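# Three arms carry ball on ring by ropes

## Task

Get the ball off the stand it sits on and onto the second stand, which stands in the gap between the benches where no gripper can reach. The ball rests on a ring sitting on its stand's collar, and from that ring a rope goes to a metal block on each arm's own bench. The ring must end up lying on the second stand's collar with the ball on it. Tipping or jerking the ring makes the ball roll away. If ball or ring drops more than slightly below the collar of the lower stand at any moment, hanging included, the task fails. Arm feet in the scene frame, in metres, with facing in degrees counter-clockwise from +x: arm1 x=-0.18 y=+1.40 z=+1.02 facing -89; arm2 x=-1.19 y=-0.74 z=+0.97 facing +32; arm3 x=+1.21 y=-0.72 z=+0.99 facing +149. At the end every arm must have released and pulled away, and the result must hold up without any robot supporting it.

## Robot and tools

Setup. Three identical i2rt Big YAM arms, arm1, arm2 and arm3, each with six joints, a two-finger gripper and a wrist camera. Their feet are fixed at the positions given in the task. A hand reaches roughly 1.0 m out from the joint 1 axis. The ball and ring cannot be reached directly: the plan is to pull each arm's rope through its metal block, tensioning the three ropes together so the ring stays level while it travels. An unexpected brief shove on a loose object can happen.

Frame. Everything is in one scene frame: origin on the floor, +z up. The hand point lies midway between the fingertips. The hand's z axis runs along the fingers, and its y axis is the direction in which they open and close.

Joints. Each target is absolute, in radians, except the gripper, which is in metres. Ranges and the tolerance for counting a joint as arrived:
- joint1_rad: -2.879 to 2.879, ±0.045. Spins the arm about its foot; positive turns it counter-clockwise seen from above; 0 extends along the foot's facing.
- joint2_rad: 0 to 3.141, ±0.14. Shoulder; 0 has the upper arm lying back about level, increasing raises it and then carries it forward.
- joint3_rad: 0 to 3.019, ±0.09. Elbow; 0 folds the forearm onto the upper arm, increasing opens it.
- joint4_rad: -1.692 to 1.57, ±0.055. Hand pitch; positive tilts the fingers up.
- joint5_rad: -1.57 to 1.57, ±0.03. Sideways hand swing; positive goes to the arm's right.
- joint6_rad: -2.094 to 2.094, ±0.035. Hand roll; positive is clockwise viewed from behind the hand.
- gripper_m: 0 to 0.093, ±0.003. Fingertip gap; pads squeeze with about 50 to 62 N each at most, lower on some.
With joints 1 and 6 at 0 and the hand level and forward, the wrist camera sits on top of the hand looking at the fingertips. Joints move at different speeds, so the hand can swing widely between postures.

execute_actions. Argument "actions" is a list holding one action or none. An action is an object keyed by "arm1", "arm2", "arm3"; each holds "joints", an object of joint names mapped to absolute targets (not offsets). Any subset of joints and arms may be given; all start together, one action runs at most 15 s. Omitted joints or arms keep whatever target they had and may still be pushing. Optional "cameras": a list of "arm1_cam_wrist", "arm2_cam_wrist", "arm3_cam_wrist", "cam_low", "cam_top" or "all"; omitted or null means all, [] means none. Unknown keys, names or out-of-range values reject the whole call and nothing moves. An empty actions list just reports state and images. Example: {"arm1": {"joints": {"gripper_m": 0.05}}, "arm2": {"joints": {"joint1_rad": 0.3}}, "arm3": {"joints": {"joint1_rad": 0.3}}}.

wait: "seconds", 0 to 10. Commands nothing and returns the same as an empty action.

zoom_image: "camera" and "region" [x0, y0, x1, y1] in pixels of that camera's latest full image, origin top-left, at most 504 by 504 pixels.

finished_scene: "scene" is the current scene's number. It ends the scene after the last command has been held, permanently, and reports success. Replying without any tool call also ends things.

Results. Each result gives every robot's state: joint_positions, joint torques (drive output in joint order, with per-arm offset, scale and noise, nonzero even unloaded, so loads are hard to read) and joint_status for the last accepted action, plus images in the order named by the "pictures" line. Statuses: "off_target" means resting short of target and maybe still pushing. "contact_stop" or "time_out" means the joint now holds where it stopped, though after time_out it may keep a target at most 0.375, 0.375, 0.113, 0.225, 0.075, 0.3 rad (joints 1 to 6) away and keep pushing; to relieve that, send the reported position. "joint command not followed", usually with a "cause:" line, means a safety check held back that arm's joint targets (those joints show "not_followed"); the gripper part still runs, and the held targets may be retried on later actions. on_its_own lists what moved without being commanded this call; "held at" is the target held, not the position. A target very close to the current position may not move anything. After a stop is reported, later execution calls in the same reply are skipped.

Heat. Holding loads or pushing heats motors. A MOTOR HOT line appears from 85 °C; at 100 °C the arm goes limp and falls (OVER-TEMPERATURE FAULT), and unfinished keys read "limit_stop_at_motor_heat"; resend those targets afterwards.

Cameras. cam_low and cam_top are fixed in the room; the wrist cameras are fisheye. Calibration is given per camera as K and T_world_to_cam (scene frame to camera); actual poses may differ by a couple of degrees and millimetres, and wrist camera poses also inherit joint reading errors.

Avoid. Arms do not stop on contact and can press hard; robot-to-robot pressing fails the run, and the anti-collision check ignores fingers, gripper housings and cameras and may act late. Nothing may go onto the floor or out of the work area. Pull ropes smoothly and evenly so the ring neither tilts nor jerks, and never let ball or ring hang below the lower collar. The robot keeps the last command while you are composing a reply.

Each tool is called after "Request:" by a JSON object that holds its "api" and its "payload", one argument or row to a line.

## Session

Request:
{"api": "execute_actions", "payload": {
  "actions": [
    {"arm1":{"joints":{"joint1_rad":0,"joint2_rad":1.75,"joint3_rad":1.5,"joint4_rad":-1.3,"joint5_rad":0,"joint6_rad":0,"gripper_m":0.093}},"arm2":{"joints":{"joint1_rad":0,"joint2_rad":1.75,"joint3_rad":1.5,"joint4_rad":-1.3,"joint5_rad":0,"joint6_rad":0,"gripper_m":0.093}},"arm3":{"joints":{"joint1_rad":0,"joint2_rad":1.75,"joint3_rad":1.5,"joint4_rad":-1.3,"joint5_rad":0,"joint6_rad":0,"gripper_m":0.093}}}
  ]
}}

Scene clock: 1.77 s.
Joint torques (N m, as the arm reports them, + toward a larger angle): arm1=[ -2.43 -17.83  10.14   0.1   -0.02   0.05] | arm2=[  0.7  -14.85   8.53   0.49  -0.07   0.17] | arm3=[ -0.49 -15.35  10.35   0.11   0.14  -0.03]
arm1.joint_positions: joint1_rad=+0.006 joint2_rad=+1.744 joint3_rad=+1.482 joint4_rad=-1.285 joint5_rad=-0.001 joint6_rad=-0.011 gripper_m=+0.093
arm1.joint_status: all done
arm1.hand: x=-0.1630 y=+0.8723 z=+1.1664 quat_wxyz=(-0.003, -0.694, -0.720, +0.008) (m; scene frame)
arm2.joint_positions: joint1_rad=+0.007 joint2_rad=+1.741 joint3_rad=+1.495 joint4_rad=-1.284 joint5_rad=+0.001 joint6_rad=-0.013 gripper_m=+0.093
arm2.joint_status: all done
arm2.hand: x=-0.7379 y=-0.4632 z=+1.1266 quat_wxyz=(-0.024, +0.284, -0.959, -0.012) (m; scene frame)
arm3.joint_positions: joint1_rad=-0.005 joint2_rad=+1.754 joint3_rad=+1.476 joint4_rad=-1.289 joint5_rad=-0.005 joint6_rad=-0.008 gripper_m=+0.093
arm3.joint_status: all done
arm3.hand: x=+0.7535 y=-0.4463 z=+1.1240 quat_wxyz=(+0.003, +0.965, -0.263, -0.001) (m; scene frame)
pictures: arm1_cam_wrist, arm2_cam_wrist, arm3_cam_wrist, cam_low, cam_top
camera_calibration (this result's frames):
arm1_cam_wrist: T_world_to_cam=[[-0.999305, -0.0371579, 0.00312827, -0.132812], [-0.0288205, 0.822859, 0.567514, -1.37518], [-0.0236618, 0.567029, -0.823358, 0.585773], [0, 0, 0, 1]] pos_world=[-0.158493, 0.794493, 1.26315]
arm2_cam_wrist: T_world_to_cam=[[0.544603, -0.8386, -0.0125914, 0.0256592], [-0.702443, -0.46428, 0.53946, -1.33692], [-0.458237, -0.284947, -0.841917, 0.604013], [0, 0, 0, 1]] pos_world=[-0.676302, -0.427075, 1.23007]
arm3_cam_wrist: T_world_to_cam=[[0.50057, 0.865628, -0.0108522, 0.0206374], [0.709134, -0.402819, 0.578676, -1.36012], [0.496547, -0.297364, -0.815485, 0.533197], [0, 0, 0, 1]] pos_world=[0.689422, -0.407194, 1.22211]
Images, in order (width x height): arm1_cam_wrist 616x616, arm2_cam_wrist 616x616, arm3_cam_wrist 616x616, cam_low 504x504, cam_top 504x504.

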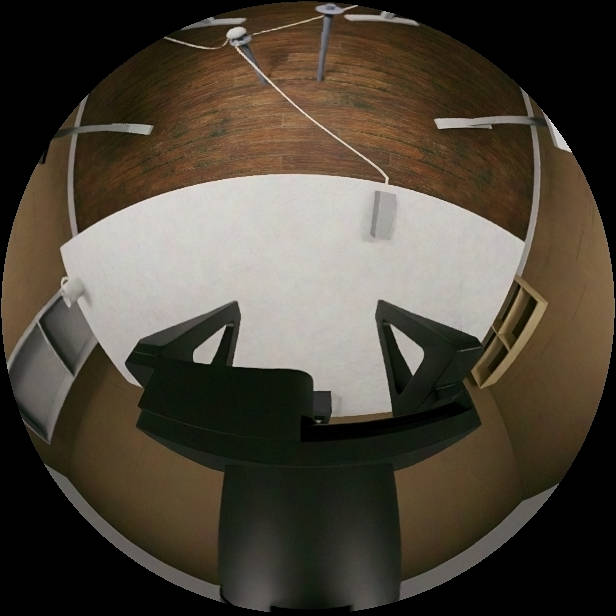

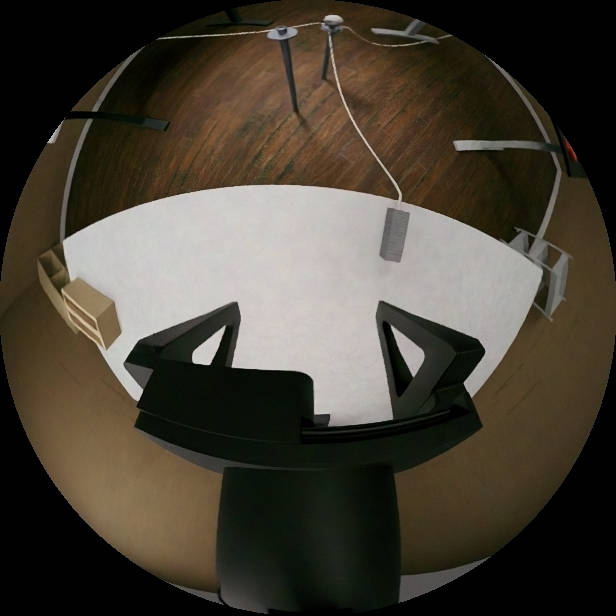

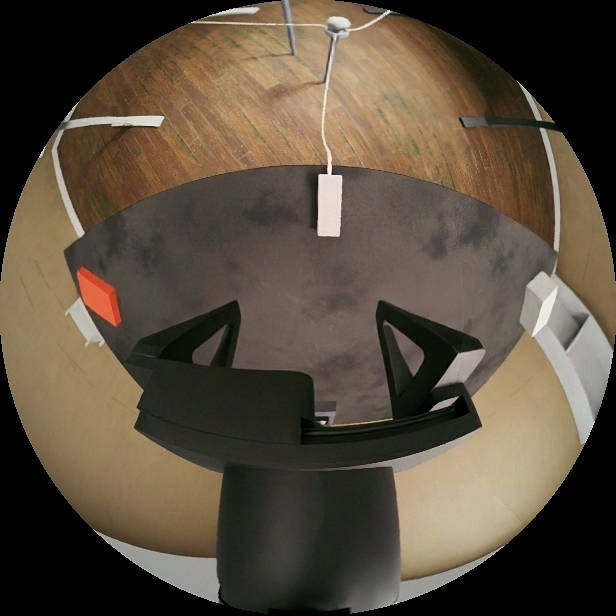

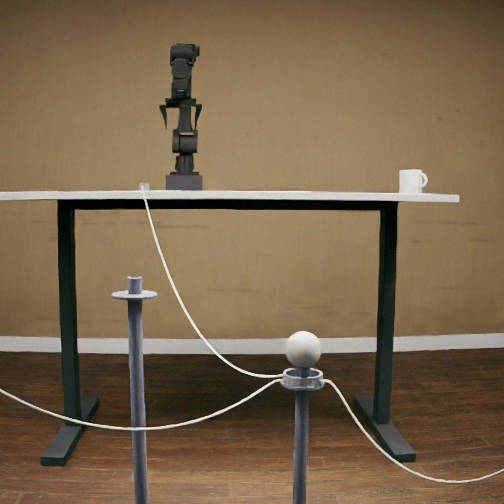

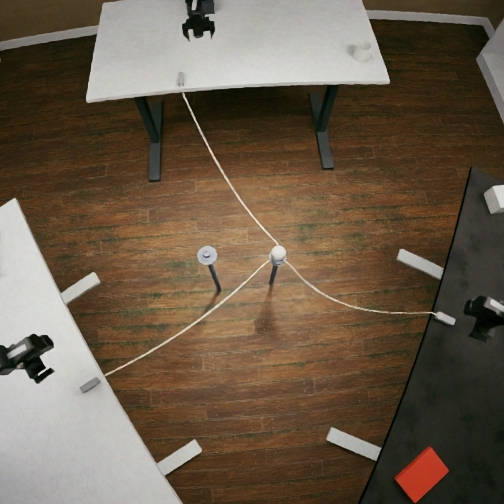

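Request:
{"api": "execute_actions", "payload": {
  "actions": [
    {"arm1":{"joints":{"joint1_rad":-0.18,"joint2_rad":2.0,"joint3_rad":1.53,"joint4_rad":-1.0,"joint6_rad":-0.18}},"arm2":{"joints":{"joint1_rad":-0.205,"joint2_rad":1.92,"joint3_rad":1.44,"joint4_rad":-1.0,"joint6_rad":-0.2}},"arm3":{"joints":{"joint1_rad":-0.05,"joint2_rad":1.94,"joint3_rad":1.47,"joint4_rad":-1.0}}}
  ],
  "cameras": []
}}

Request:
{"api": "execute_actions", "payload": {
  "actions": [
    {"arm1":{"joints":{"joint2_rad":2.11,"joint4_rad":-0.94}},"arm2":{"joints":{"joint2_rad":2.035,"joint4_rad":-0.95}},"arm3":{"joints":{"joint2_rad":2.04,"joint4_rad":-0.96}}}
  ],
  "cameras": ["arm1_cam_wrist","arm2_cam_wrist","arm3_cam_wrist"]
}}

Scene clock: 21.20 s.
Joint torques (N m, as the arm reports them, + toward a larger angle): arm1=[ -2.05 -24.14  11.03   1.5   -0.11  -0.14] | arm2=[  0.8  -18.66   8.1    1.88  -0.09  -0.03] | arm3=[ -0.97 -18.71   8.64   1.14   0.11  -0.03]
arm1.joint_positions: joint1_rad=-0.179 joint2_rad=+2.026 joint3_rad=+1.489 joint4_rad=-1.017 joint5_rad=+0.001 joint6_rad=-0.169 gripper_m=+0.093
arm1.joint_status: all done
arm1.hand: x=-0.2707 y=+0.8279 z=+1.0194 quat_wxyz=(+0.001, -0.703, -0.711, +0.008) (m; scene frame)
arm2.joint_positions: joint1_rad=-0.204 joint2_rad=+1.936 joint3_rad=+1.434 joint4_rad=-1.018 joint5_rad=+0.001 joint6_rad=-0.187 gripper_m=+0.093
arm2.joint_status: all done
arm2.hand: x=-0.6556 y=-0.5500 z=+1.0021 quat_wxyz=(-0.029, +0.266, -0.963, -0.009) (m; scene frame)
arm3.joint_positions: joint1_rad=-0.051 joint2_rad=+1.963 joint3_rad=+1.461 joint4_rad=-1.013 joint5_rad=-0.004 joint6_rad=-0.008 gripper_m=+0.093
arm3.joint_status: all done
arm3.hand: x=+0.7235 y=-0.3972 z=+1.0091 quat_wxyz=(-0.005, +0.958, -0.285, -0.025) (m; scene frame)
pictures: none
No camera images: the call's "cameras" was empty. Leave "cameras" out to get every camera's image.

Scene clock: 22.30 s.
Joint torques (N m, as the arm reports them, + toward a larger angle): arm1=[ -1.93 -21.92  10.63   1.46  -0.11  -0.15] | arm2=[  1.39 -16.91   7.53   1.62   0.01  -0.05] | arm3=[ -0.68 -17.28   8.11   1.02   0.02  -0.04]
arm1.joint_positions: joint1_rad=-0.179 joint2_rad=+2.107 joint3_rad=+1.489 joint4_rad=-0.956 joint5_rad=+0.001 joint6_rad=-0.169 gripper_m=+0.093
arm1.joint_status: all done
arm1.hand: x=-0.2715 y=+0.8258 z=+0.9738 quat_wxyz=(+0.007, -0.703, -0.711, -0.001) (m; scene frame)
arm2.joint_positions: joint1_rad=-0.205 joint2_rad=+2.022 joint3_rad=+1.434 joint4_rad=-0.963 joint5_rad=-0.001 joint6_rad=-0.189 gripper_m=+0.093
arm2.joint_status: all done
arm2.hand: x=-0.6526 y=-0.5486 z=+0.9556 quat_wxyz=(-0.013, +0.266, -0.964, -0.009) (m; scene frame)
arm3.joint_positions: joint1_rad=-0.050 joint2_rad=+2.035 joint3_rad=+1.461 joint4_rad=-0.970 joint5_rad=-0.002 joint6_rad=-0.007 gripper_m=+0.093
arm3.joint_status: all done
arm3.hand: x=+0.7221 y=-0.3967 z=+0.9694 quat_wxyz=(-0.002, +0.959, -0.285, -0.012) (m; scene frame)
pictures: arm1_cam_wrist, arm2_cam_wrist, arm3_cam_wrist
camera_calibration (this result's frames):
arm1_cam_wrist: T_world_to_cam=[[-0.999937, -0.0103179, 0.00437139, -0.265889], [-0.00575088, 0.80733, 0.590072, -1.23367], [-0.00961746, 0.590009, -0.807339, 0.420207], [0, 0, 0, 1]] pos_world=[-0.268926, 0.745309, 1.06837]
arm2_cam_wrist: T_world_to_cam=[[0.513849, -0.857796, -0.0120075, -0.125705], [-0.708738, -0.432361, 0.557454, -1.22819], [-0.483373, -0.277937, -0.830121, 0.450939], [0, 0, 0, 1]] pos_world=[-0.587897, -0.513517, 1.05748]
arm3_cam_wrist: T_world_to_cam=[[0.539535, 0.841928, -0.00767445, -0.0488629], [0.699894, -0.443411, 0.559942, -1.21967], [0.468028, -0.30748, -0.828496, 0.466745], [0, 0, 0, 1]] pos_world=[0.661551, -0.35616, 1.06927]
Images, in order (width x height): arm1_cam_wrist 616x616, arm2_cam_wrist 616x616, arm3_cam_wrist 616x616.

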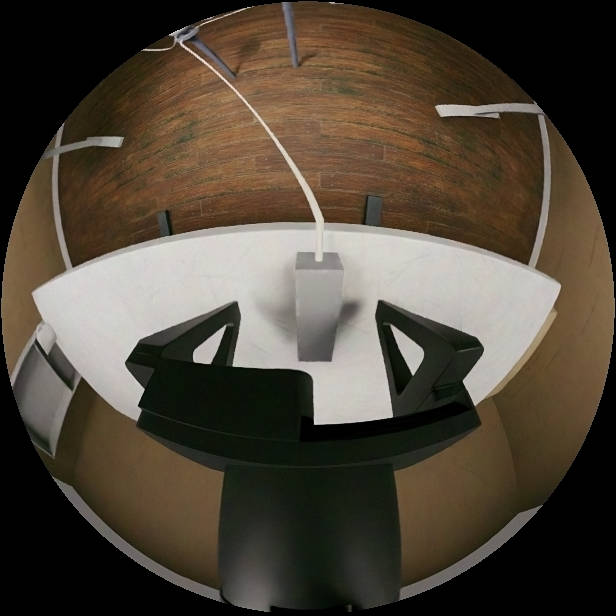

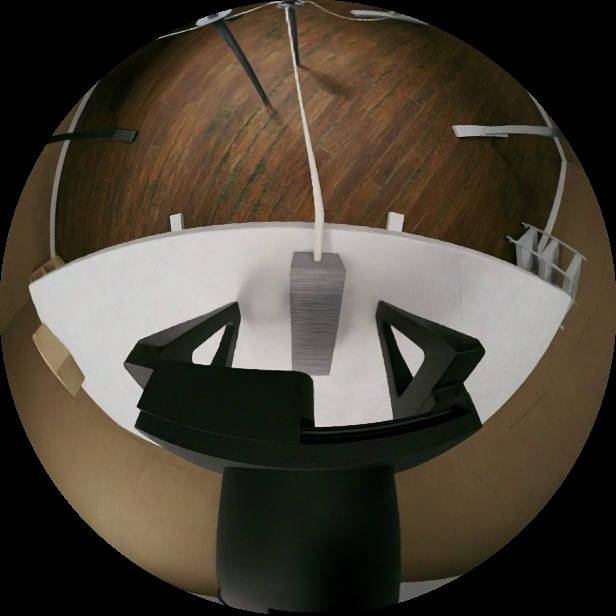

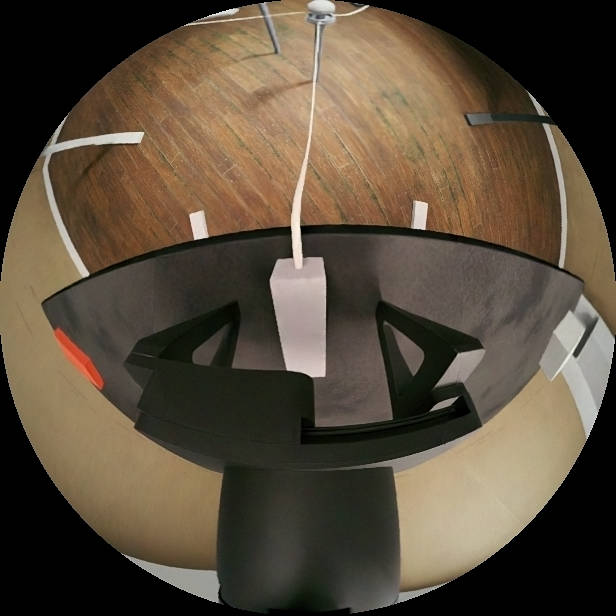

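Request:
{"api": "execute_actions", "payload": {
  "actions": [
    {"arm1":{"joints":{"gripper_m":0.0}},"arm2":{"joints":{"gripper_m":0.0}},"arm3":{"joints":{"gripper_m":0.0}}}
  ],
  "cameras": []
}}

Request:
{"api": "execute_actions", "payload": {
  "actions": [
    {"arm1":{"joints":{"joint2_rad":1.93,"joint4_rad":-1.1}},"arm2":{"joints":{"joint2_rad":1.87,"joint3_rad":1.55,"joint4_rad":-1.2}},"arm3":{"joints":{"joint2_rad":1.8,"joint4_rad":-1.2}}}
  ],
  "cameras": []
}}

Request:
{"api": "execute_actions", "payload": {
  "actions": [
    {"arm1":{"joints":{"joint1_rad":0.2,"joint6_rad":0}},"arm2":{"joints":{"joint1_rad":-0.1,"joint6_rad":0}},"arm3":{"joints":{"joint1_rad":-0.15}}}
  ],
  "cameras": ["cam_low","cam_top"]
}}

Scene clock: 43.37 s.
Joint torques (N m, as the arm reports them, + toward a larger angle): arm1=[ -2.   -21.88  10.61   1.41  -0.11  -0.14] | arm2=[  1.6  -16.79   7.44   1.45  -0.03  -0.05] | arm3=[ -0.58 -17.26   8.12   0.95   0.01  -0.03]
arm1.joint_positions: joint1_rad=-0.179 joint2_rad=+2.107 joint3_rad=+1.489 joint4_rad=-0.956 joint5_rad=+0.000 joint6_rad=-0.170 gripper_m=+0.024
arm1.joint_status: gripper_m off_target (ended at +0.024, target +0.000)
arm1.hand: x=-0.2714 y=+0.8257 z=+0.9738 quat_wxyz=(+0.007, -0.703, -0.711, -0.001) (m; scene frame)
arm2.joint_positions: joint1_rad=-0.205 joint2_rad=+2.022 joint3_rad=+1.434 joint4_rad=-0.963 joint5_rad=-0.001 joint6_rad=-0.189 gripper_m=+0.025
arm2.joint_status: gripper_m off_target (ended at +0.025, target +0.000)
arm2.hand: x=-0.6526 y=-0.5485 z=+0.9556 quat_wxyz=(-0.014, +0.267, -0.964, -0.009) (m; scene frame)
arm3.joint_positions: joint1_rad=-0.050 joint2_rad=+2.035 joint3_rad=+1.461 joint4_rad=-0.970 joint5_rad=-0.002 joint6_rad=-0.007 gripper_m=+0.025
arm3.joint_status: gripper_m off_target (ended at +0.025, target +0.000)
arm3.hand: x=+0.7221 y=-0.3966 z=+0.9694 quat_wxyz=(-0.002, +0.959, -0.285, -0.011) (m; scene frame)
pictures: none
No camera images: the call's "cameras" was empty. Leave "cameras" out to get every camera's image.

Scene clock: 44.87 s.
Joint torques (N m, as the arm reports them, + toward a larger angle): arm1=[ -1.93 -21.46  11.42   0.18  -0.11  -0.14] | arm2=[  1.42 -16.66  10.54   0.54  -0.01  -0.04] | arm3=[ -0.63 -15.25   9.44   0.18   0.03  -0.04]
arm1.joint_positions: joint1_rad=-0.179 joint2_rad=+1.936 joint3_rad=+1.489 joint4_rad=-1.085 joint5_rad=+0.000 joint6_rad=-0.170 gripper_m=+0.024
arm1.joint_status: all done
arm1.hand: x=-0.2690 y=+0.8347 z=+1.0690 quat_wxyz=(-0.005, -0.703, -0.711, +0.016) (m; scene frame)
arm2.joint_positions: joint1_rad=-0.205 joint2_rad=+1.860 joint3_rad=+1.514 joint4_rad=-1.185 joint5_rad=-0.001 joint6_rad=-0.189 gripper_m=+0.025
arm2.joint_status: all done
arm2.hand: x=-0.6592 y=-0.5527 z=+1.0704 quat_wxyz=(-0.024, +0.266, -0.964, -0.010) (m; scene frame)
arm3.joint_positions: joint1_rad=-0.050 joint2_rad=+1.795 joint3_rad=+1.457 joint4_rad=-1.189 joint5_rad=-0.002 joint6_rad=-0.007 gripper_m=+0.025
arm3.joint_status: all done
arm3.hand: x=+0.7519 y=-0.4162 z=+1.0964 quat_wxyz=(-0.005, +0.958, -0.285, -0.019) (m; scene frame)
pictures: none
No camera images: the call's "cameras" was empty. Leave "cameras" out to get every camera's image.

Scene clock: 46.33 s.
Joint torques (N m, as the arm reports them, + toward a larger angle): arm1=[ -1.32 -21.55  11.44   0.15  -0.02   0.04] | arm2=[  0.4  -16.28  10.83   0.54  -0.04   0.16] | arm3=[ -0.19 -15.03   9.4    0.18   0.01  -0.04]
arm1.joint_positions: joint1_rad=+0.194 joint2_rad=+1.936 joint3_rad=+1.489 joint4_rad=-1.085 joint5_rad=-0.001 joint6_rad=-0.010 gripper_m=+0.024
arm1.joint_status: all done
arm1.hand: x=-0.0560 y=+0.8404 z=+1.0672 quat_wxyz=(-0.009, -0.624, -0.782, +0.011) (m; scene frame)
arm2.joint_positions: joint1_rad=-0.096 joint2_rad=+1.860 joint3_rad=+1.514 joint4_rad=-1.185 joint5_rad=+0.000 joint6_rad=-0.013 gripper_m=+0.025
arm2.joint_status: all done
arm2.hand: x=-0.6832 y=-0.4965 z=+1.0712 quat_wxyz=(-0.023, +0.234, -0.972, -0.012) (m; scene frame)
arm3.joint_positions: joint1_rad=-0.157 joint2_rad=+1.795 joint3_rad=+1.457 joint4_rad=-1.189 joint5_rad=-0.002 joint6_rad=-0.007 gripper_m=+0.025
arm3.joint_status: all done
arm3.hand: x=+0.7867 y=-0.3693 z=+1.0964 quat_wxyz=(-0.006, +0.942, -0.336, -0.019) (m; scene frame)
pictures: cam_low, cam_top
Images, in order (width x height): cam_low 504x504, cam_top 504x504.

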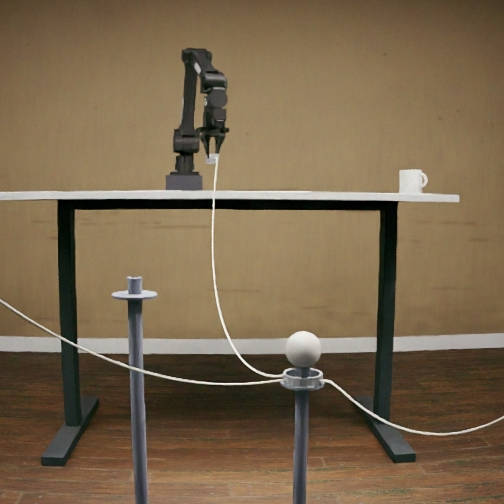

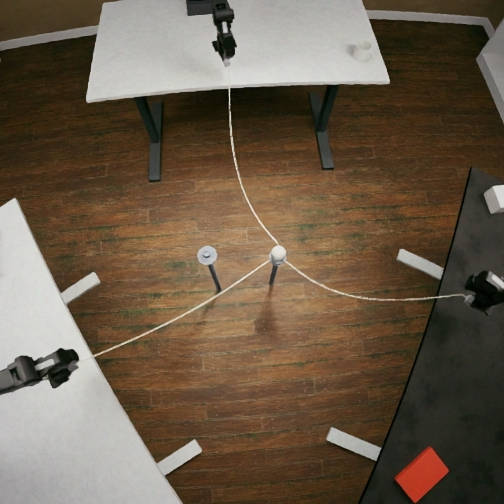

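Request:
{"api": "execute_actions", "payload": {
  "actions": [
    {"arm1":{"joints":{"joint2_rad":1.73,"joint3_rad":1.40,"joint4_rad":-1.21}},"arm2":{"joints":{"joint2_rad":1.78,"joint4_rad":-1.27}},"arm3":{"joints":{"joint2_rad":1.545,"joint3_rad":1.25,"joint4_rad":-1.25}}}
  ],
  "cameras": ["cam_low","cam_top"]
}}

Scene clock: 57.67 s.
Joint torques (N m, as the arm reports them, + toward a larger angle): arm1=[ -1.36 -19.06   9.36   0.24  -0.02   0.04] | arm2=[  1.17 -16.94  10.78   0.45  -0.05   0.15] | arm3=[ -0.27 -11.61   8.74   0.41   0.01  -0.01]
arm1.joint_positions: joint1_rad=+0.194 joint2_rad=+1.740 joint3_rad=+1.390 joint4_rad=-1.198 joint5_rad=-0.001 joint6_rad=-0.010 gripper_m=+0.024
arm1.joint_status: all done
arm1.hand: x=-0.0676 y=+0.8958 z=+1.1343 quat_wxyz=(-0.004, -0.624, -0.782, +0.007) (m; scene frame)
arm2.joint_positions: joint1_rad=-0.096 joint2_rad=+1.798 joint3_rad=+1.514 joint4_rad=-1.254 joint5_rad=+0.000 joint6_rad=-0.013 gripper_m=+0.025
arm2.joint_status: all done
arm2.hand: x=-0.6978 y=-0.5042 z=+1.1039 quat_wxyz=(-0.020, +0.234, -0.972, -0.011) (m; scene frame)
arm3.joint_positions: joint1_rad=-0.157 joint2_rad=+1.543 joint3_rad=+1.246 joint4_rad=-1.245 joint5_rad=-0.002 joint6_rad=-0.007 gripper_m=+0.025
arm3.joint_status: all done
arm3.hand: x=+0.8571 y=-0.4277 z=+1.1376 quat_wxyz=(-0.003, +0.942, -0.336, -0.012) (m; scene frame)
pictures: cam_low, cam_top
Images, in order (width x height): cam_low 504x504, cam_top 504x504.

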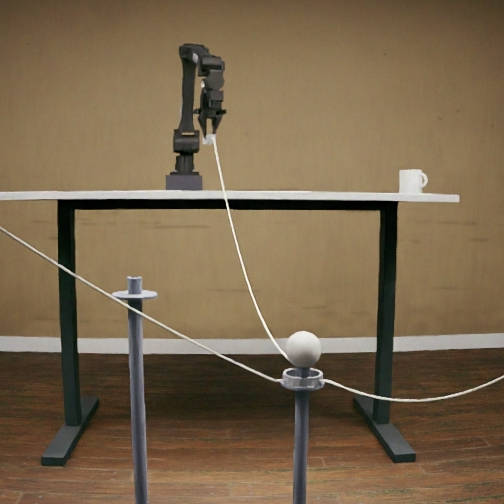

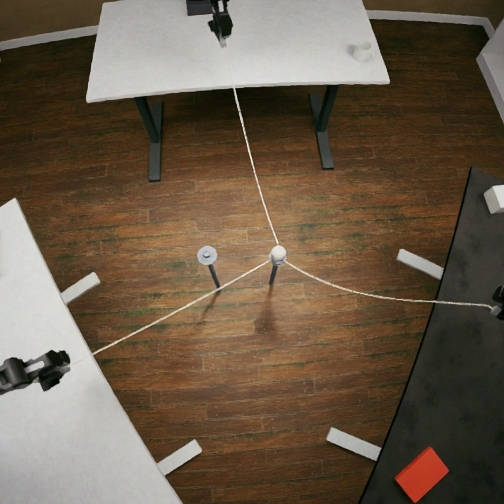

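Request:
{"api": "execute_actions", "payload": {
  "actions": [
    {"arm1":{"joints":{"joint4_rad":-1.30}},"arm3":{"joints":{"joint2_rad":1.35,"joint3_rad":1.07,"joint4_rad":-1.27}}}
  ],
  "cameras": ["cam_low"]
}}

Scene clock: 62.93 s.
Joint torques (N m, as the arm reports them, + toward a larger angle): arm1=[ -1.34 -18.76   9.15  -0.1   -0.03   0.04] | arm2=[  0.92 -17.31  11.02   0.48  -0.05   0.16] | arm3=[-0.43 -9.19  8.96  0.4   0.02 -0.03]
arm1.joint_positions: joint1_rad=+0.194 joint2_rad=+1.740 joint3_rad=+1.390 joint4_rad=-1.284 joint5_rad=-0.001 joint6_rad=-0.010 gripper_m=+0.024
arm1.joint_status: all done
arm1.hand: x=-0.0720 y=+0.9164 z=+1.1350 quat_wxyz=(+0.030, -0.624, -0.781, -0.020) (m; scene frame)
arm2.joint_positions: joint1_rad=-0.096 joint2_rad=+1.798 joint3_rad=+1.514 joint4_rad=-1.254 joint5_rad=+0.000 joint6_rad=-0.013 gripper_m=+0.025
arm2.joint_status: not commanded
arm2.hand: x=-0.6978 y=-0.5042 z=+1.1039 quat_wxyz=(-0.020, +0.234, -0.972, -0.011) (m; scene frame)
arm3.joint_positions: joint1_rad=-0.157 joint2_rad=+1.354 joint3_rad=+1.065 joint4_rad=-1.264 joint5_rad=-0.002 joint6_rad=-0.007 gripper_m=+0.025
arm3.joint_status: all done
arm3.hand: x=+0.9147 y=-0.4754 z=+1.1448 quat_wxyz=(-0.001, +0.942, -0.336, -0.007) (m; scene frame)
pictures: cam_low
Images, in order (width x height): cam_low 504x504.

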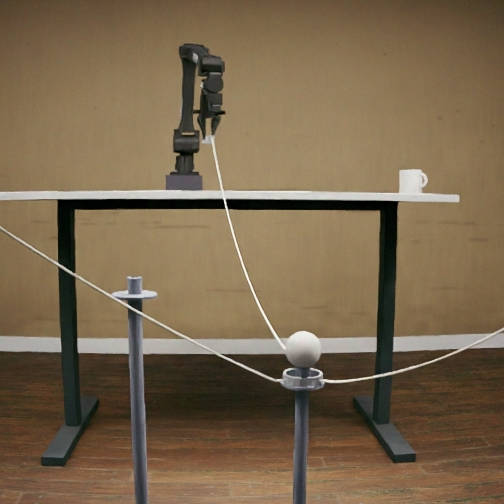

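Request:
{"api": "execute_actions", "payload": {
  "actions": [
    {"arm1":{"joints":{"joint2_rad":1.66}},"arm2":{"joints":{"joint2_rad":1.75}},"arm3":{"joints":{"joint2_rad":1.24}}}
  ],
  "cameras": ["cam_low"]
}}

Request:
{"api": "execute_actions", "payload": {
  "actions": [
    {"arm1":{"joints":{"joint2_rad":1.63}},"arm2":{"joints":{"joint2_rad":1.725}},"arm3":{"joints":{"joint2_rad":1.20}}}
  ],
  "cameras": ["cam_low","cam_top"]
}}

Request:
{"api": "zoom_image", "payload": {
  "camera": "cam_low",
  "region": [220,290,380,410]
}}

Scene clock: 74.47 s.
Joint torques (N m, as the arm reports them, + toward a larger angle): arm1=[ -1.29 -20.63   9.42   0.04  -0.02   0.04] | arm2=[  1.07 -18.01  11.09   0.41  -0.03   0.16] | arm3=[-0.08 -8.42  9.36  0.58  0.01 -0.04]
arm1.joint_positions: joint1_rad=+0.194 joint2_rad=+1.691 joint3_rad=+1.390 joint4_rad=-1.284 joint5_rad=-0.001 joint6_rad=-0.010 gripper_m=+0.024
arm1.joint_status: all done
arm1.hand: x=-0.0718 y=+0.9162 z=+1.1581 quat_wxyz=(+0.011, -0.624, -0.782, -0.005) (m; scene frame)
arm2.joint_positions: joint1_rad=-0.096 joint2_rad=+1.784 joint3_rad=+1.514 joint4_rad=-1.254 joint5_rad=+0.000 joint6_rad=-0.012 gripper_m=+0.025
arm2.joint_status: all done
arm2.hand: x=-0.6979 y=-0.5044 z=+1.1113 quat_wxyz=(-0.026, +0.234, -0.972, -0.013) (m; scene frame)
arm3.joint_positions: joint1_rad=-0.157 joint2_rad=+1.245 joint3_rad=+1.065 joint4_rad=-1.264 joint5_rad=-0.002 joint6_rad=-0.007 gripper_m=+0.025
arm3.joint_status: all done
arm3.hand: x=+0.9186 y=-0.4787 z=+1.1830 quat_wxyz=(-0.020, +0.940, -0.335, -0.057) (m; scene frame)
pictures: cam_low
Images, in order (width x height): cam_low 504x504.

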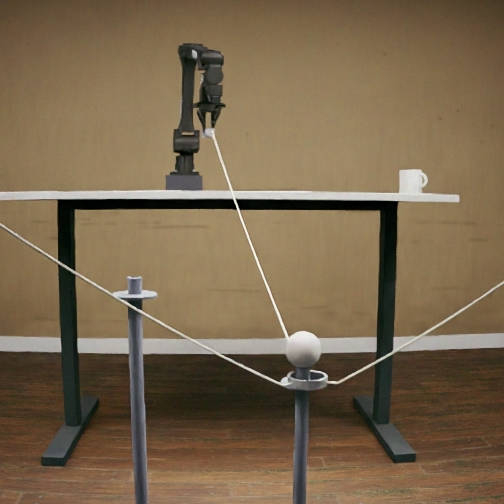

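Scene clock: 75.20 s.
Joint torques (N m, as the arm reports them, + toward a larger angle): arm1=[ -1.34 -21.38   9.43   0.04  -0.02   0.04] | arm2=[  1.   -17.71  11.     0.62  -0.04   0.16] | arm3=[-0.21 -9.66  9.51  0.56  0.02 -0.02]
arm1.joint_positions: joint1_rad=+0.194 joint2_rad=+1.672 joint3_rad=+1.390 joint4_rad=-1.284 joint5_rad=-0.001 joint6_rad=-0.010 gripper_m=+0.024
arm1.joint_status: all done
arm1.hand: x=-0.0718 y=+0.9164 z=+1.1672 quat_wxyz=(+0.003, -0.624, -0.782, +0.001) (m; scene frame)
arm2.joint_positions: joint1_rad=-0.096 joint2_rad=+1.757 joint3_rad=+1.514 joint4_rad=-1.254 joint5_rad=+0.000 joint6_rad=-0.012 gripper_m=+0.025
arm2.joint_status: all done
arm2.hand: x=-0.6984 y=-0.5048 z=+1.1255 quat_wxyz=(-0.039, +0.233, -0.971, -0.016) (m; scene frame)
arm3.joint_positions: joint1_rad=-0.157 joint2_rad=+1.227 joint3_rad=+1.065 joint4_rad=-1.264 joint5_rad=-0.002 joint6_rad=-0.007 gripper_m=+0.025
arm3.joint_status: all done
arm3.hand: x=+0.9196 y=-0.4795 z=+1.1895 quat_wxyz=(-0.023, +0.940, -0.335, -0.066) (m; scene frame)
pictures: cam_low, cam_top
Images, in order (width x height): cam_low 504x504, cam_top 504x504.

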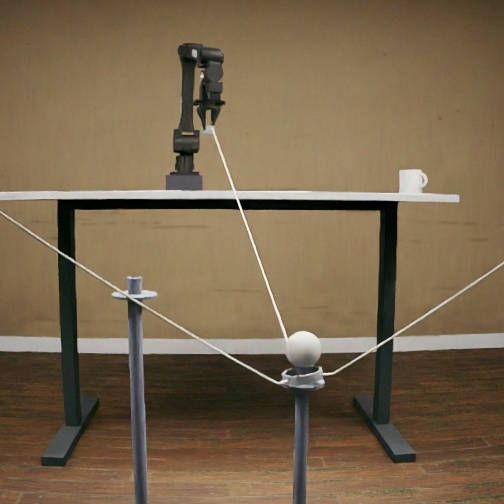

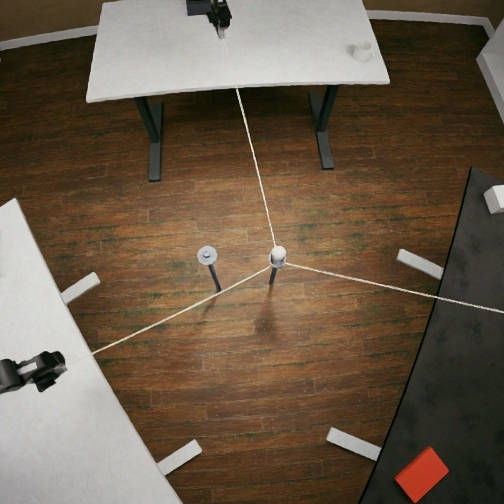

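Region (220, 290, 380, 410) of cam_low's 504x504 image, scaled by 3.150, with more detail than that image has; it fills the top 378 rows of this view, and the rest is white.

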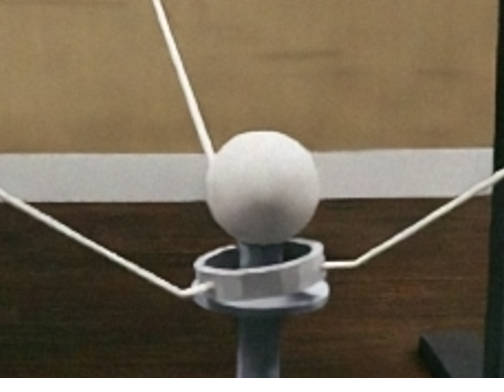

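Arm2 needs more.

Request:
{"api": "execute_actions", "payload": {
  "actions": [
    {"arm1":{"joints":{"joint2_rad":1.615}},"arm2":{"joints":{"joint2_rad":1.685}},"arm3":{"joints":{"joint2_rad":1.18,"joint4_rad":-1.29}}}
  ],
  "cameras": ["cam_low"]
}}

Request:
{"api": "execute_actions", "payload": {
  "actions": [
    {"arm1":{"joints":{"joint2_rad":1.595}},"arm2":{"joints":{"joint2_rad":1.66}},"arm3":{"joints":{"joint2_rad":1.155}}}
  ],
  "cameras": ["cam_low","cam_top"]
}}

Request:
{"api": "zoom_image", "payload": {
  "camera": "cam_low",
  "region": [220,290,380,410]
}}

Scene clock: 83.50 s.
Joint torques (N m, as the arm reports them, + toward a larger angle): arm1=[ -1.33 -21.2    9.53   0.09  -0.02   0.04] | arm2=[  1.14 -17.28  11.24   0.76  -0.04   0.16] | arm3=[-0.24 -9.47  9.51  0.29  0.01 -0.04]
arm1.joint_positions: joint1_rad=+0.194 joint2_rad=+1.658 joint3_rad=+1.390 joint4_rad=-1.284 joint5_rad=-0.001 joint6_rad=-0.010 gripper_m=+0.024
arm1.joint_status: all done
arm1.hand: x=-0.0718 y=+0.9166 z=+1.1735 quat_wxyz=(-0.002, -0.624, -0.782, +0.005) (m; scene frame)
arm2.joint_positions: joint1_rad=-0.096 joint2_rad=+1.713 joint3_rad=+1.514 joint4_rad=-1.254 joint5_rad=+0.000 joint6_rad=-0.012 gripper_m=+0.025
arm2.joint_status: all done
arm2.hand: x=-0.6998 y=-0.5058 z=+1.1485 quat_wxyz=(-0.061, +0.233, -0.970, -0.021) (m; scene frame)
arm3.joint_positions: joint1_rad=-0.157 joint2_rad=+1.207 joint3_rad=+1.065 joint4_rad=-1.276 joint5_rad=-0.002 joint6_rad=-0.007 gripper_m=+0.025
arm3.joint_status: all done
arm3.hand: x=+0.9229 y=-0.4822 z=+1.1960 quat_wxyz=(-0.024, +0.939, -0.335, -0.070) (m; scene frame)
pictures: cam_low
Images, in order (width x height): cam_low 504x504.

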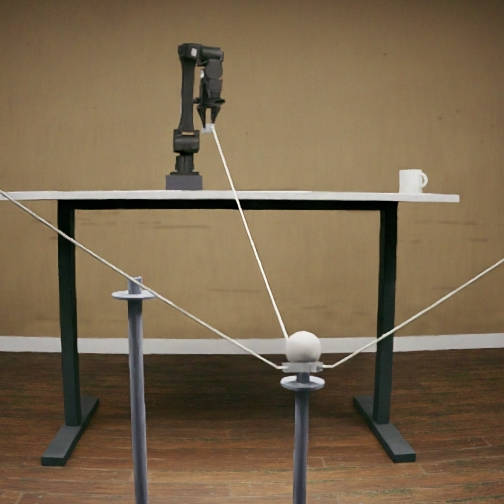

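Scene clock: 84.23 s.
Joint torques (N m, as the arm reports them, + toward a larger angle): arm1=[ -1.33 -20.58   9.67   0.13  -0.03   0.04] | arm2=[  1.19 -17.34  11.26   0.66  -0.05   0.16] | arm3=[-0.25 -9.2   9.48  0.31  0.03 -0.03]
arm1.joint_positions: joint1_rad=+0.194 joint2_rad=+1.635 joint3_rad=+1.390 joint4_rad=-1.284 joint5_rad=-0.001 joint6_rad=-0.010 gripper_m=+0.024
arm1.joint_status: all done
arm1.hand: x=-0.0718 y=+0.9172 z=+1.1843 quat_wxyz=(-0.011, -0.624, -0.782, +0.012) (m; scene frame)
arm2.joint_positions: joint1_rad=-0.096 joint2_rad=+1.698 joint3_rad=+1.514 joint4_rad=-1.254 joint5_rad=+0.000 joint6_rad=-0.012 gripper_m=+0.025
arm2.joint_status: all done
arm2.hand: x=-0.7005 y=-0.5063 z=+1.1563 quat_wxyz=(-0.068, +0.233, -0.970, -0.022) (m; scene frame)
arm3.joint_positions: joint1_rad=-0.157 joint2_rad=+1.181 joint3_rad=+1.065 joint4_rad=-1.276 joint5_rad=-0.002 joint6_rad=-0.007 gripper_m=+0.025
arm3.joint_status: all done
arm3.hand: x=+0.9246 y=-0.4836 z=+1.2049 quat_wxyz=(-0.029, +0.938, -0.335, -0.082) (m; scene frame)
pictures: cam_low, cam_top
Images, in order (width x height): cam_low 504x504, cam_top 504x504.

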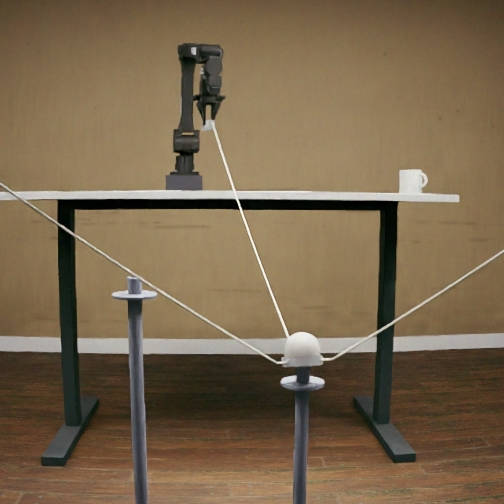

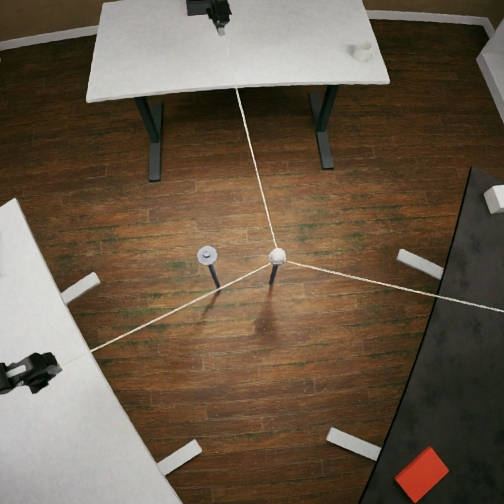

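Region (220, 290, 380, 410) of cam_low's 504x504 image, scaled by 3.150, with more detail than that image has; it fills the top 378 rows of this view, and the rest is white.

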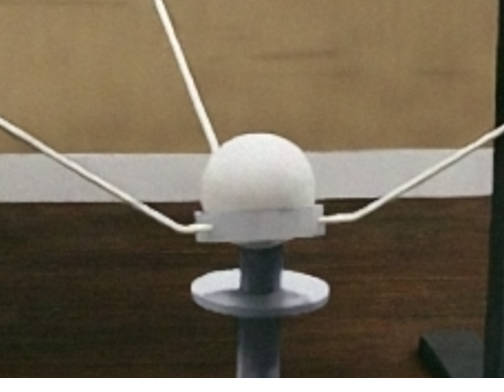

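Request:
{"api": "execute_actions", "payload": {
  "actions": [
    {"arm1":{"joints":{"joint2_rad":1.555,"joint4_rad":-1.33}},"arm2":{"joints":{"joint2_rad":1.645}}}
  ],
  "cameras": ["cam_low","cam_top"]
}}

Request:
{"api": "zoom_image", "payload": {
  "camera": "cam_low",
  "region": [220,290,380,410]
}}

Scene clock: 91.60 s.
Joint torques (N m, as the arm reports them, + toward a larger angle): arm1=[ -1.28 -20.11   9.78  -0.18  -0.02   0.04] | arm2=[  0.99 -17.49  11.69   0.73  -0.06   0.16] | arm3=[-0.35 -9.08  9.54  0.3   0.01 -0.04]
arm1.joint_positions: joint1_rad=+0.194 joint2_rad=+1.595 joint3_rad=+1.390 joint4_rad=-1.307 joint5_rad=-0.001 joint6_rad=-0.010 gripper_m=+0.024
arm1.joint_status: all done
arm1.hand: x=-0.0733 y=+0.9243 z=+1.2029 quat_wxyz=(-0.017, -0.624, -0.781, +0.018) (m; scene frame)
arm2.joint_positions: joint1_rad=-0.096 joint2_rad=+1.684 joint3_rad=+1.514 joint4_rad=-1.254 joint5_rad=+0.000 joint6_rad=-0.012 gripper_m=+0.025
arm2.joint_status: all done
arm2.hand: x=-0.7012 y=-0.5067 z=+1.1635 quat_wxyz=(-0.075, +0.233, -0.969, -0.024) (m; scene frame)
arm3.joint_positions: joint1_rad=-0.157 joint2_rad=+1.181 joint3_rad=+1.065 joint4_rad=-1.276 joint5_rad=-0.002 joint6_rad=-0.007 gripper_m=+0.025
arm3.joint_status: not commanded
arm3.hand: x=+0.9246 y=-0.4836 z=+1.2049 quat_wxyz=(-0.029, +0.938, -0.335, -0.082) (m; scene frame)
pictures: cam_low, cam_top
Images, in order (width x height): cam_low 504x504, cam_top 504x504.

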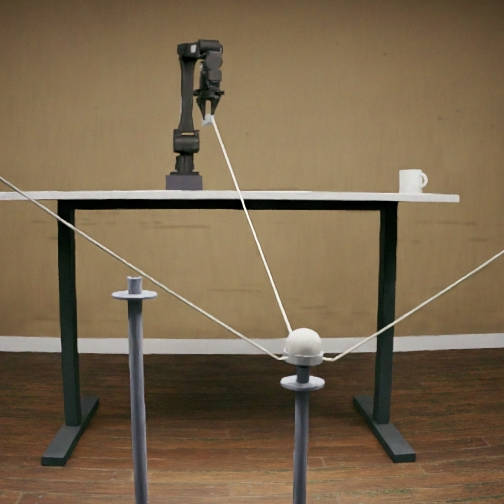

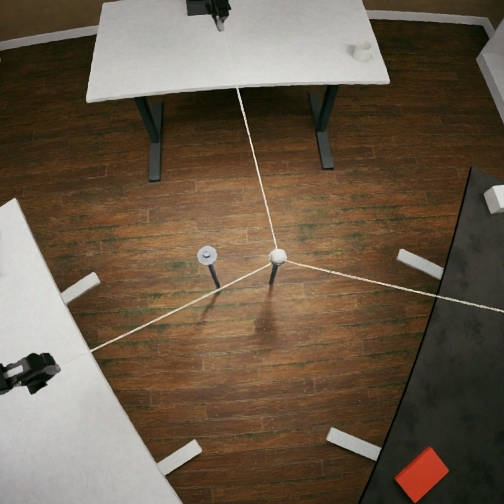

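Region (220, 290, 380, 410) of cam_low's 504x504 image, scaled by 3.150, with more detail than that image has; it fills the top 378 rows of this view, and the rest is white.

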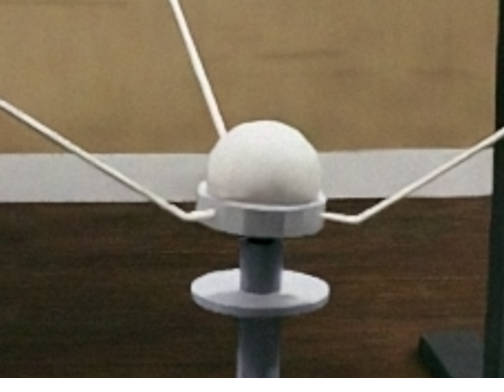

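Request:
{"api": "execute_actions", "payload": {
  "actions": [
    {"arm1":{"joints":{"joint2_rad":1.505,"joint4_rad":-1.375}},"arm2":{"joints":{"joint2_rad":1.60,"joint4_rad":-1.315}},"arm3":{"joints":{"joint2_rad":1.105,"joint4_rad":-1.34}}}
  ],
  "cameras": []
}}

Request:
{"api": "execute_actions", "payload": {
  "actions": [
    {"arm1":{"joints":{"joint2_rad":1.455,"joint4_rad":-1.425}},"arm2":{"joints":{"joint2_rad":1.555,"joint4_rad":-1.36}},"arm3":{"joints":{"joint2_rad":1.055,"joint4_rad":-1.39}}}
  ],
  "cameras": ["cam_low"]
}}

Request:
{"api": "execute_actions", "payload": {
  "actions": [
    {"arm1":{"joints":{"joint2_rad":1.405,"joint4_rad":-1.475}},"arm2":{"joints":{"joint2_rad":1.51,"joint4_rad":-1.405}},"arm3":{"joints":{"joint2_rad":1.005,"joint4_rad":-1.44}}}
  ],
  "cameras": []
}}

Request:
{"api": "execute_actions", "payload": {
  "actions": [
    {"arm1":{"joints":{"joint2_rad":1.355,"joint4_rad":-1.525}},"arm2":{"joints":{"joint2_rad":1.465,"joint4_rad":-1.45}},"arm3":{"joints":{"joint2_rad":0.955,"joint4_rad":-1.49}}}
  ],
  "cameras": ["cam_low","cam_top"]
}}

Scene clock: 109.70 s.
Joint torques (N m, as the arm reports them, + toward a larger angle): arm1=[ -1.28 -18.58   9.83  -0.07  -0.03   0.04] | arm2=[  1.22 -16.31  11.31   0.63  -0.04   0.16] | arm3=[-0.36 -8.15  9.66  0.18  0.02 -0.06]
arm1.joint_positions: joint1_rad=+0.194 joint2_rad=+1.540 joint3_rad=+1.390 joint4_rad=-1.353 joint5_rad=-0.001 joint6_rad=-0.010 gripper_m=+0.024
arm1.joint_status: all done
arm1.hand: x=-0.0762 y=+0.9388 z=+1.2278 quat_wxyz=(-0.021, -0.623, -0.781, +0.021) (m; scene frame)
arm2.joint_positions: joint1_rad=-0.096 joint2_rad=+1.627 joint3_rad=+1.514 joint4_rad=-1.296 joint5_rad=+0.000 joint6_rad=-0.012 gripper_m=+0.025
arm2.joint_status: all done
arm2.hand: x=-0.7141 y=-0.5135 z=+1.1915 quat_wxyz=(-0.083, +0.232, -0.969, -0.026) (m; scene frame)
arm3.joint_positions: joint1_rad=-0.157 joint2_rad=+1.125 joint3_rad=+1.065 joint4_rad=-1.324 joint5_rad=-0.002 joint6_rad=-0.007 gripper_m=+0.025
arm3.joint_status: all done
arm3.hand: x=+0.9378 y=-0.4946 z=+1.2215 quat_wxyz=(-0.030, +0.938, -0.334, -0.086) (m; scene frame)
pictures: none
No camera images: the call's "cameras" was empty. Leave "cameras" out to get every camera's image.

Scene clock: 110.50 s.
Joint torques (N m, as the arm reports them, + toward a larger angle): arm1=[ -1.33 -17.89   9.9   -0.13  -0.02   0.04] | arm2=[  1.03 -16.1   11.67   0.6   -0.06   0.17] | arm3=[-0.07 -7.27  9.62  0.32  0.01 -0.03]
arm1.joint_positions: joint1_rad=+0.194 joint2_rad=+1.490 joint3_rad=+1.390 joint4_rad=-1.403 joint5_rad=-0.001 joint6_rad=-0.010 gripper_m=+0.024
arm1.joint_status: all done
arm1.hand: x=-0.0795 y=+0.9548 z=+1.2491 quat_wxyz=(-0.021, -0.623, -0.781, +0.021) (m; scene frame)
arm2.joint_positions: joint1_rad=-0.096 joint2_rad=+1.585 joint3_rad=+1.514 joint4_rad=-1.340 joint5_rad=+0.000 joint6_rad=-0.012 gripper_m=+0.025
arm2.joint_status: all done
arm2.hand: x=-0.7274 y=-0.5204 z=+1.2103 quat_wxyz=(-0.081, +0.232, -0.969, -0.025) (m; scene frame)
arm3.joint_positions: joint1_rad=-0.157 joint2_rad=+1.076 joint3_rad=+1.065 joint4_rad=-1.373 joint5_rad=-0.002 joint6_rad=-0.007 gripper_m=+0.025
arm3.joint_status: all done
arm3.hand: x=+0.9511 y=-0.5056 z=+1.2348 quat_wxyz=(-0.030, +0.938, -0.334, -0.086) (m; scene frame)
pictures: cam_low
Images, in order (width x height): cam_low 504x504.

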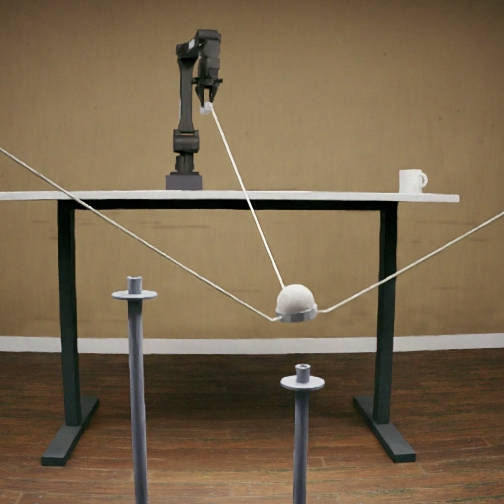

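Scene clock: 111.30 s.
Joint torques (N m, as the arm reports them, + toward a larger angle): arm1=[ -1.31 -16.82   9.94  -0.16  -0.02   0.04] | arm2=[  1.09 -14.78  11.35   0.57  -0.03   0.16] | arm3=[-0.22 -6.85  9.7   0.21  0.01 -0.04]
arm1.joint_positions: joint1_rad=+0.194 joint2_rad=+1.439 joint3_rad=+1.390 joint4_rad=-1.452 joint5_rad=-0.001 joint6_rad=-0.010 gripper_m=+0.024
arm1.joint_status: all done
arm1.hand: x=-0.0831 y=+0.9721 z=+1.2702 quat_wxyz=(-0.022, -0.624, -0.781, +0.021) (m; scene frame)
arm2.joint_positions: joint1_rad=-0.096 joint2_rad=+1.538 joint3_rad=+1.514 joint4_rad=-1.384 joint5_rad=+0.000 joint6_rad=-0.012 gripper_m=+0.025
arm2.joint_status: all done
arm2.hand: x=-0.7422 y=-0.5280 z=+1.2311 quat_wxyz=(-0.082, +0.232, -0.969, -0.026) (m; scene frame)
arm3.joint_positions: joint1_rad=-0.157 joint2_rad=+1.024 joint3_rad=+1.065 joint4_rad=-1.423 joint5_rad=-0.002 joint6_rad=-0.007 gripper_m=+0.025
arm3.joint_status: all done
arm3.hand: x=+0.9654 y=-0.5174 z=+1.2481 quat_wxyz=(-0.031, +0.938, -0.334, -0.087) (m; scene frame)
pictures: none
No camera images: the call's "cameras" was empty. Leave "cameras" out to get every camera's image.

Scene clock: 112.10 s.
Joint torques (N m, as the arm reports them, + toward a larger angle): arm1=[ -1.28 -16.     9.92  -0.12  -0.02   0.04] | arm2=[  1.13 -14.61  11.42   0.56  -0.04   0.17] | arm3=[-0.19 -5.74  9.62  0.18  0.   -0.04]
arm1.joint_positions: joint1_rad=+0.194 joint2_rad=+1.388 joint3_rad=+1.390 joint4_rad=-1.502 joint5_rad=-0.001 joint6_rad=-0.010 gripper_m=+0.024
arm1.joint_status: all done
arm1.hand: x=-0.0869 y=+0.9902 z=+1.2901 quat_wxyz=(-0.022, -0.624, -0.781, +0.022) (m; scene frame)
arm2.joint_positions: joint1_rad=-0.096 joint2_rad=+1.494 joint3_rad=+1.514 joint4_rad=-1.429 joint5_rad=+0.000 joint6_rad=-0.012 gripper_m=+0.025
arm2.joint_status: all done
arm2.hand: x=-0.7575 y=-0.5359 z=+1.2501 quat_wxyz=(-0.082, +0.232, -0.969, -0.026) (m; scene frame)
arm3.joint_positions: joint1_rad=-0.157 joint2_rad=+0.974 joint3_rad=+1.065 joint4_rad=-1.472 joint5_rad=-0.002 joint6_rad=-0.007 gripper_m=+0.025
arm3.joint_status: all done
arm3.hand: x=+0.9798 y=-0.5294 z=+1.2600 quat_wxyz=(-0.031, +0.938, -0.334, -0.087) (m; scene frame)
pictures: cam_low, cam_top
Images, in order (width x height): cam_low 504x504, cam_top 504x504.

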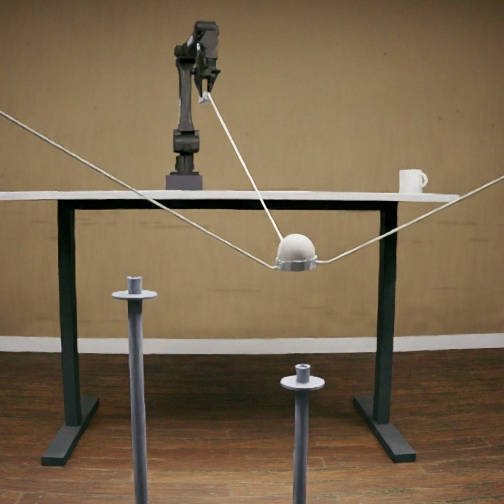

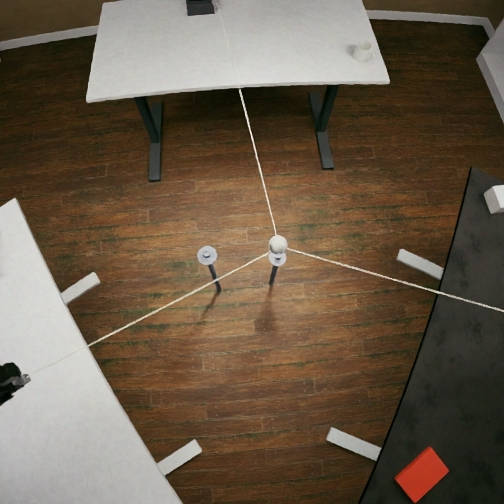

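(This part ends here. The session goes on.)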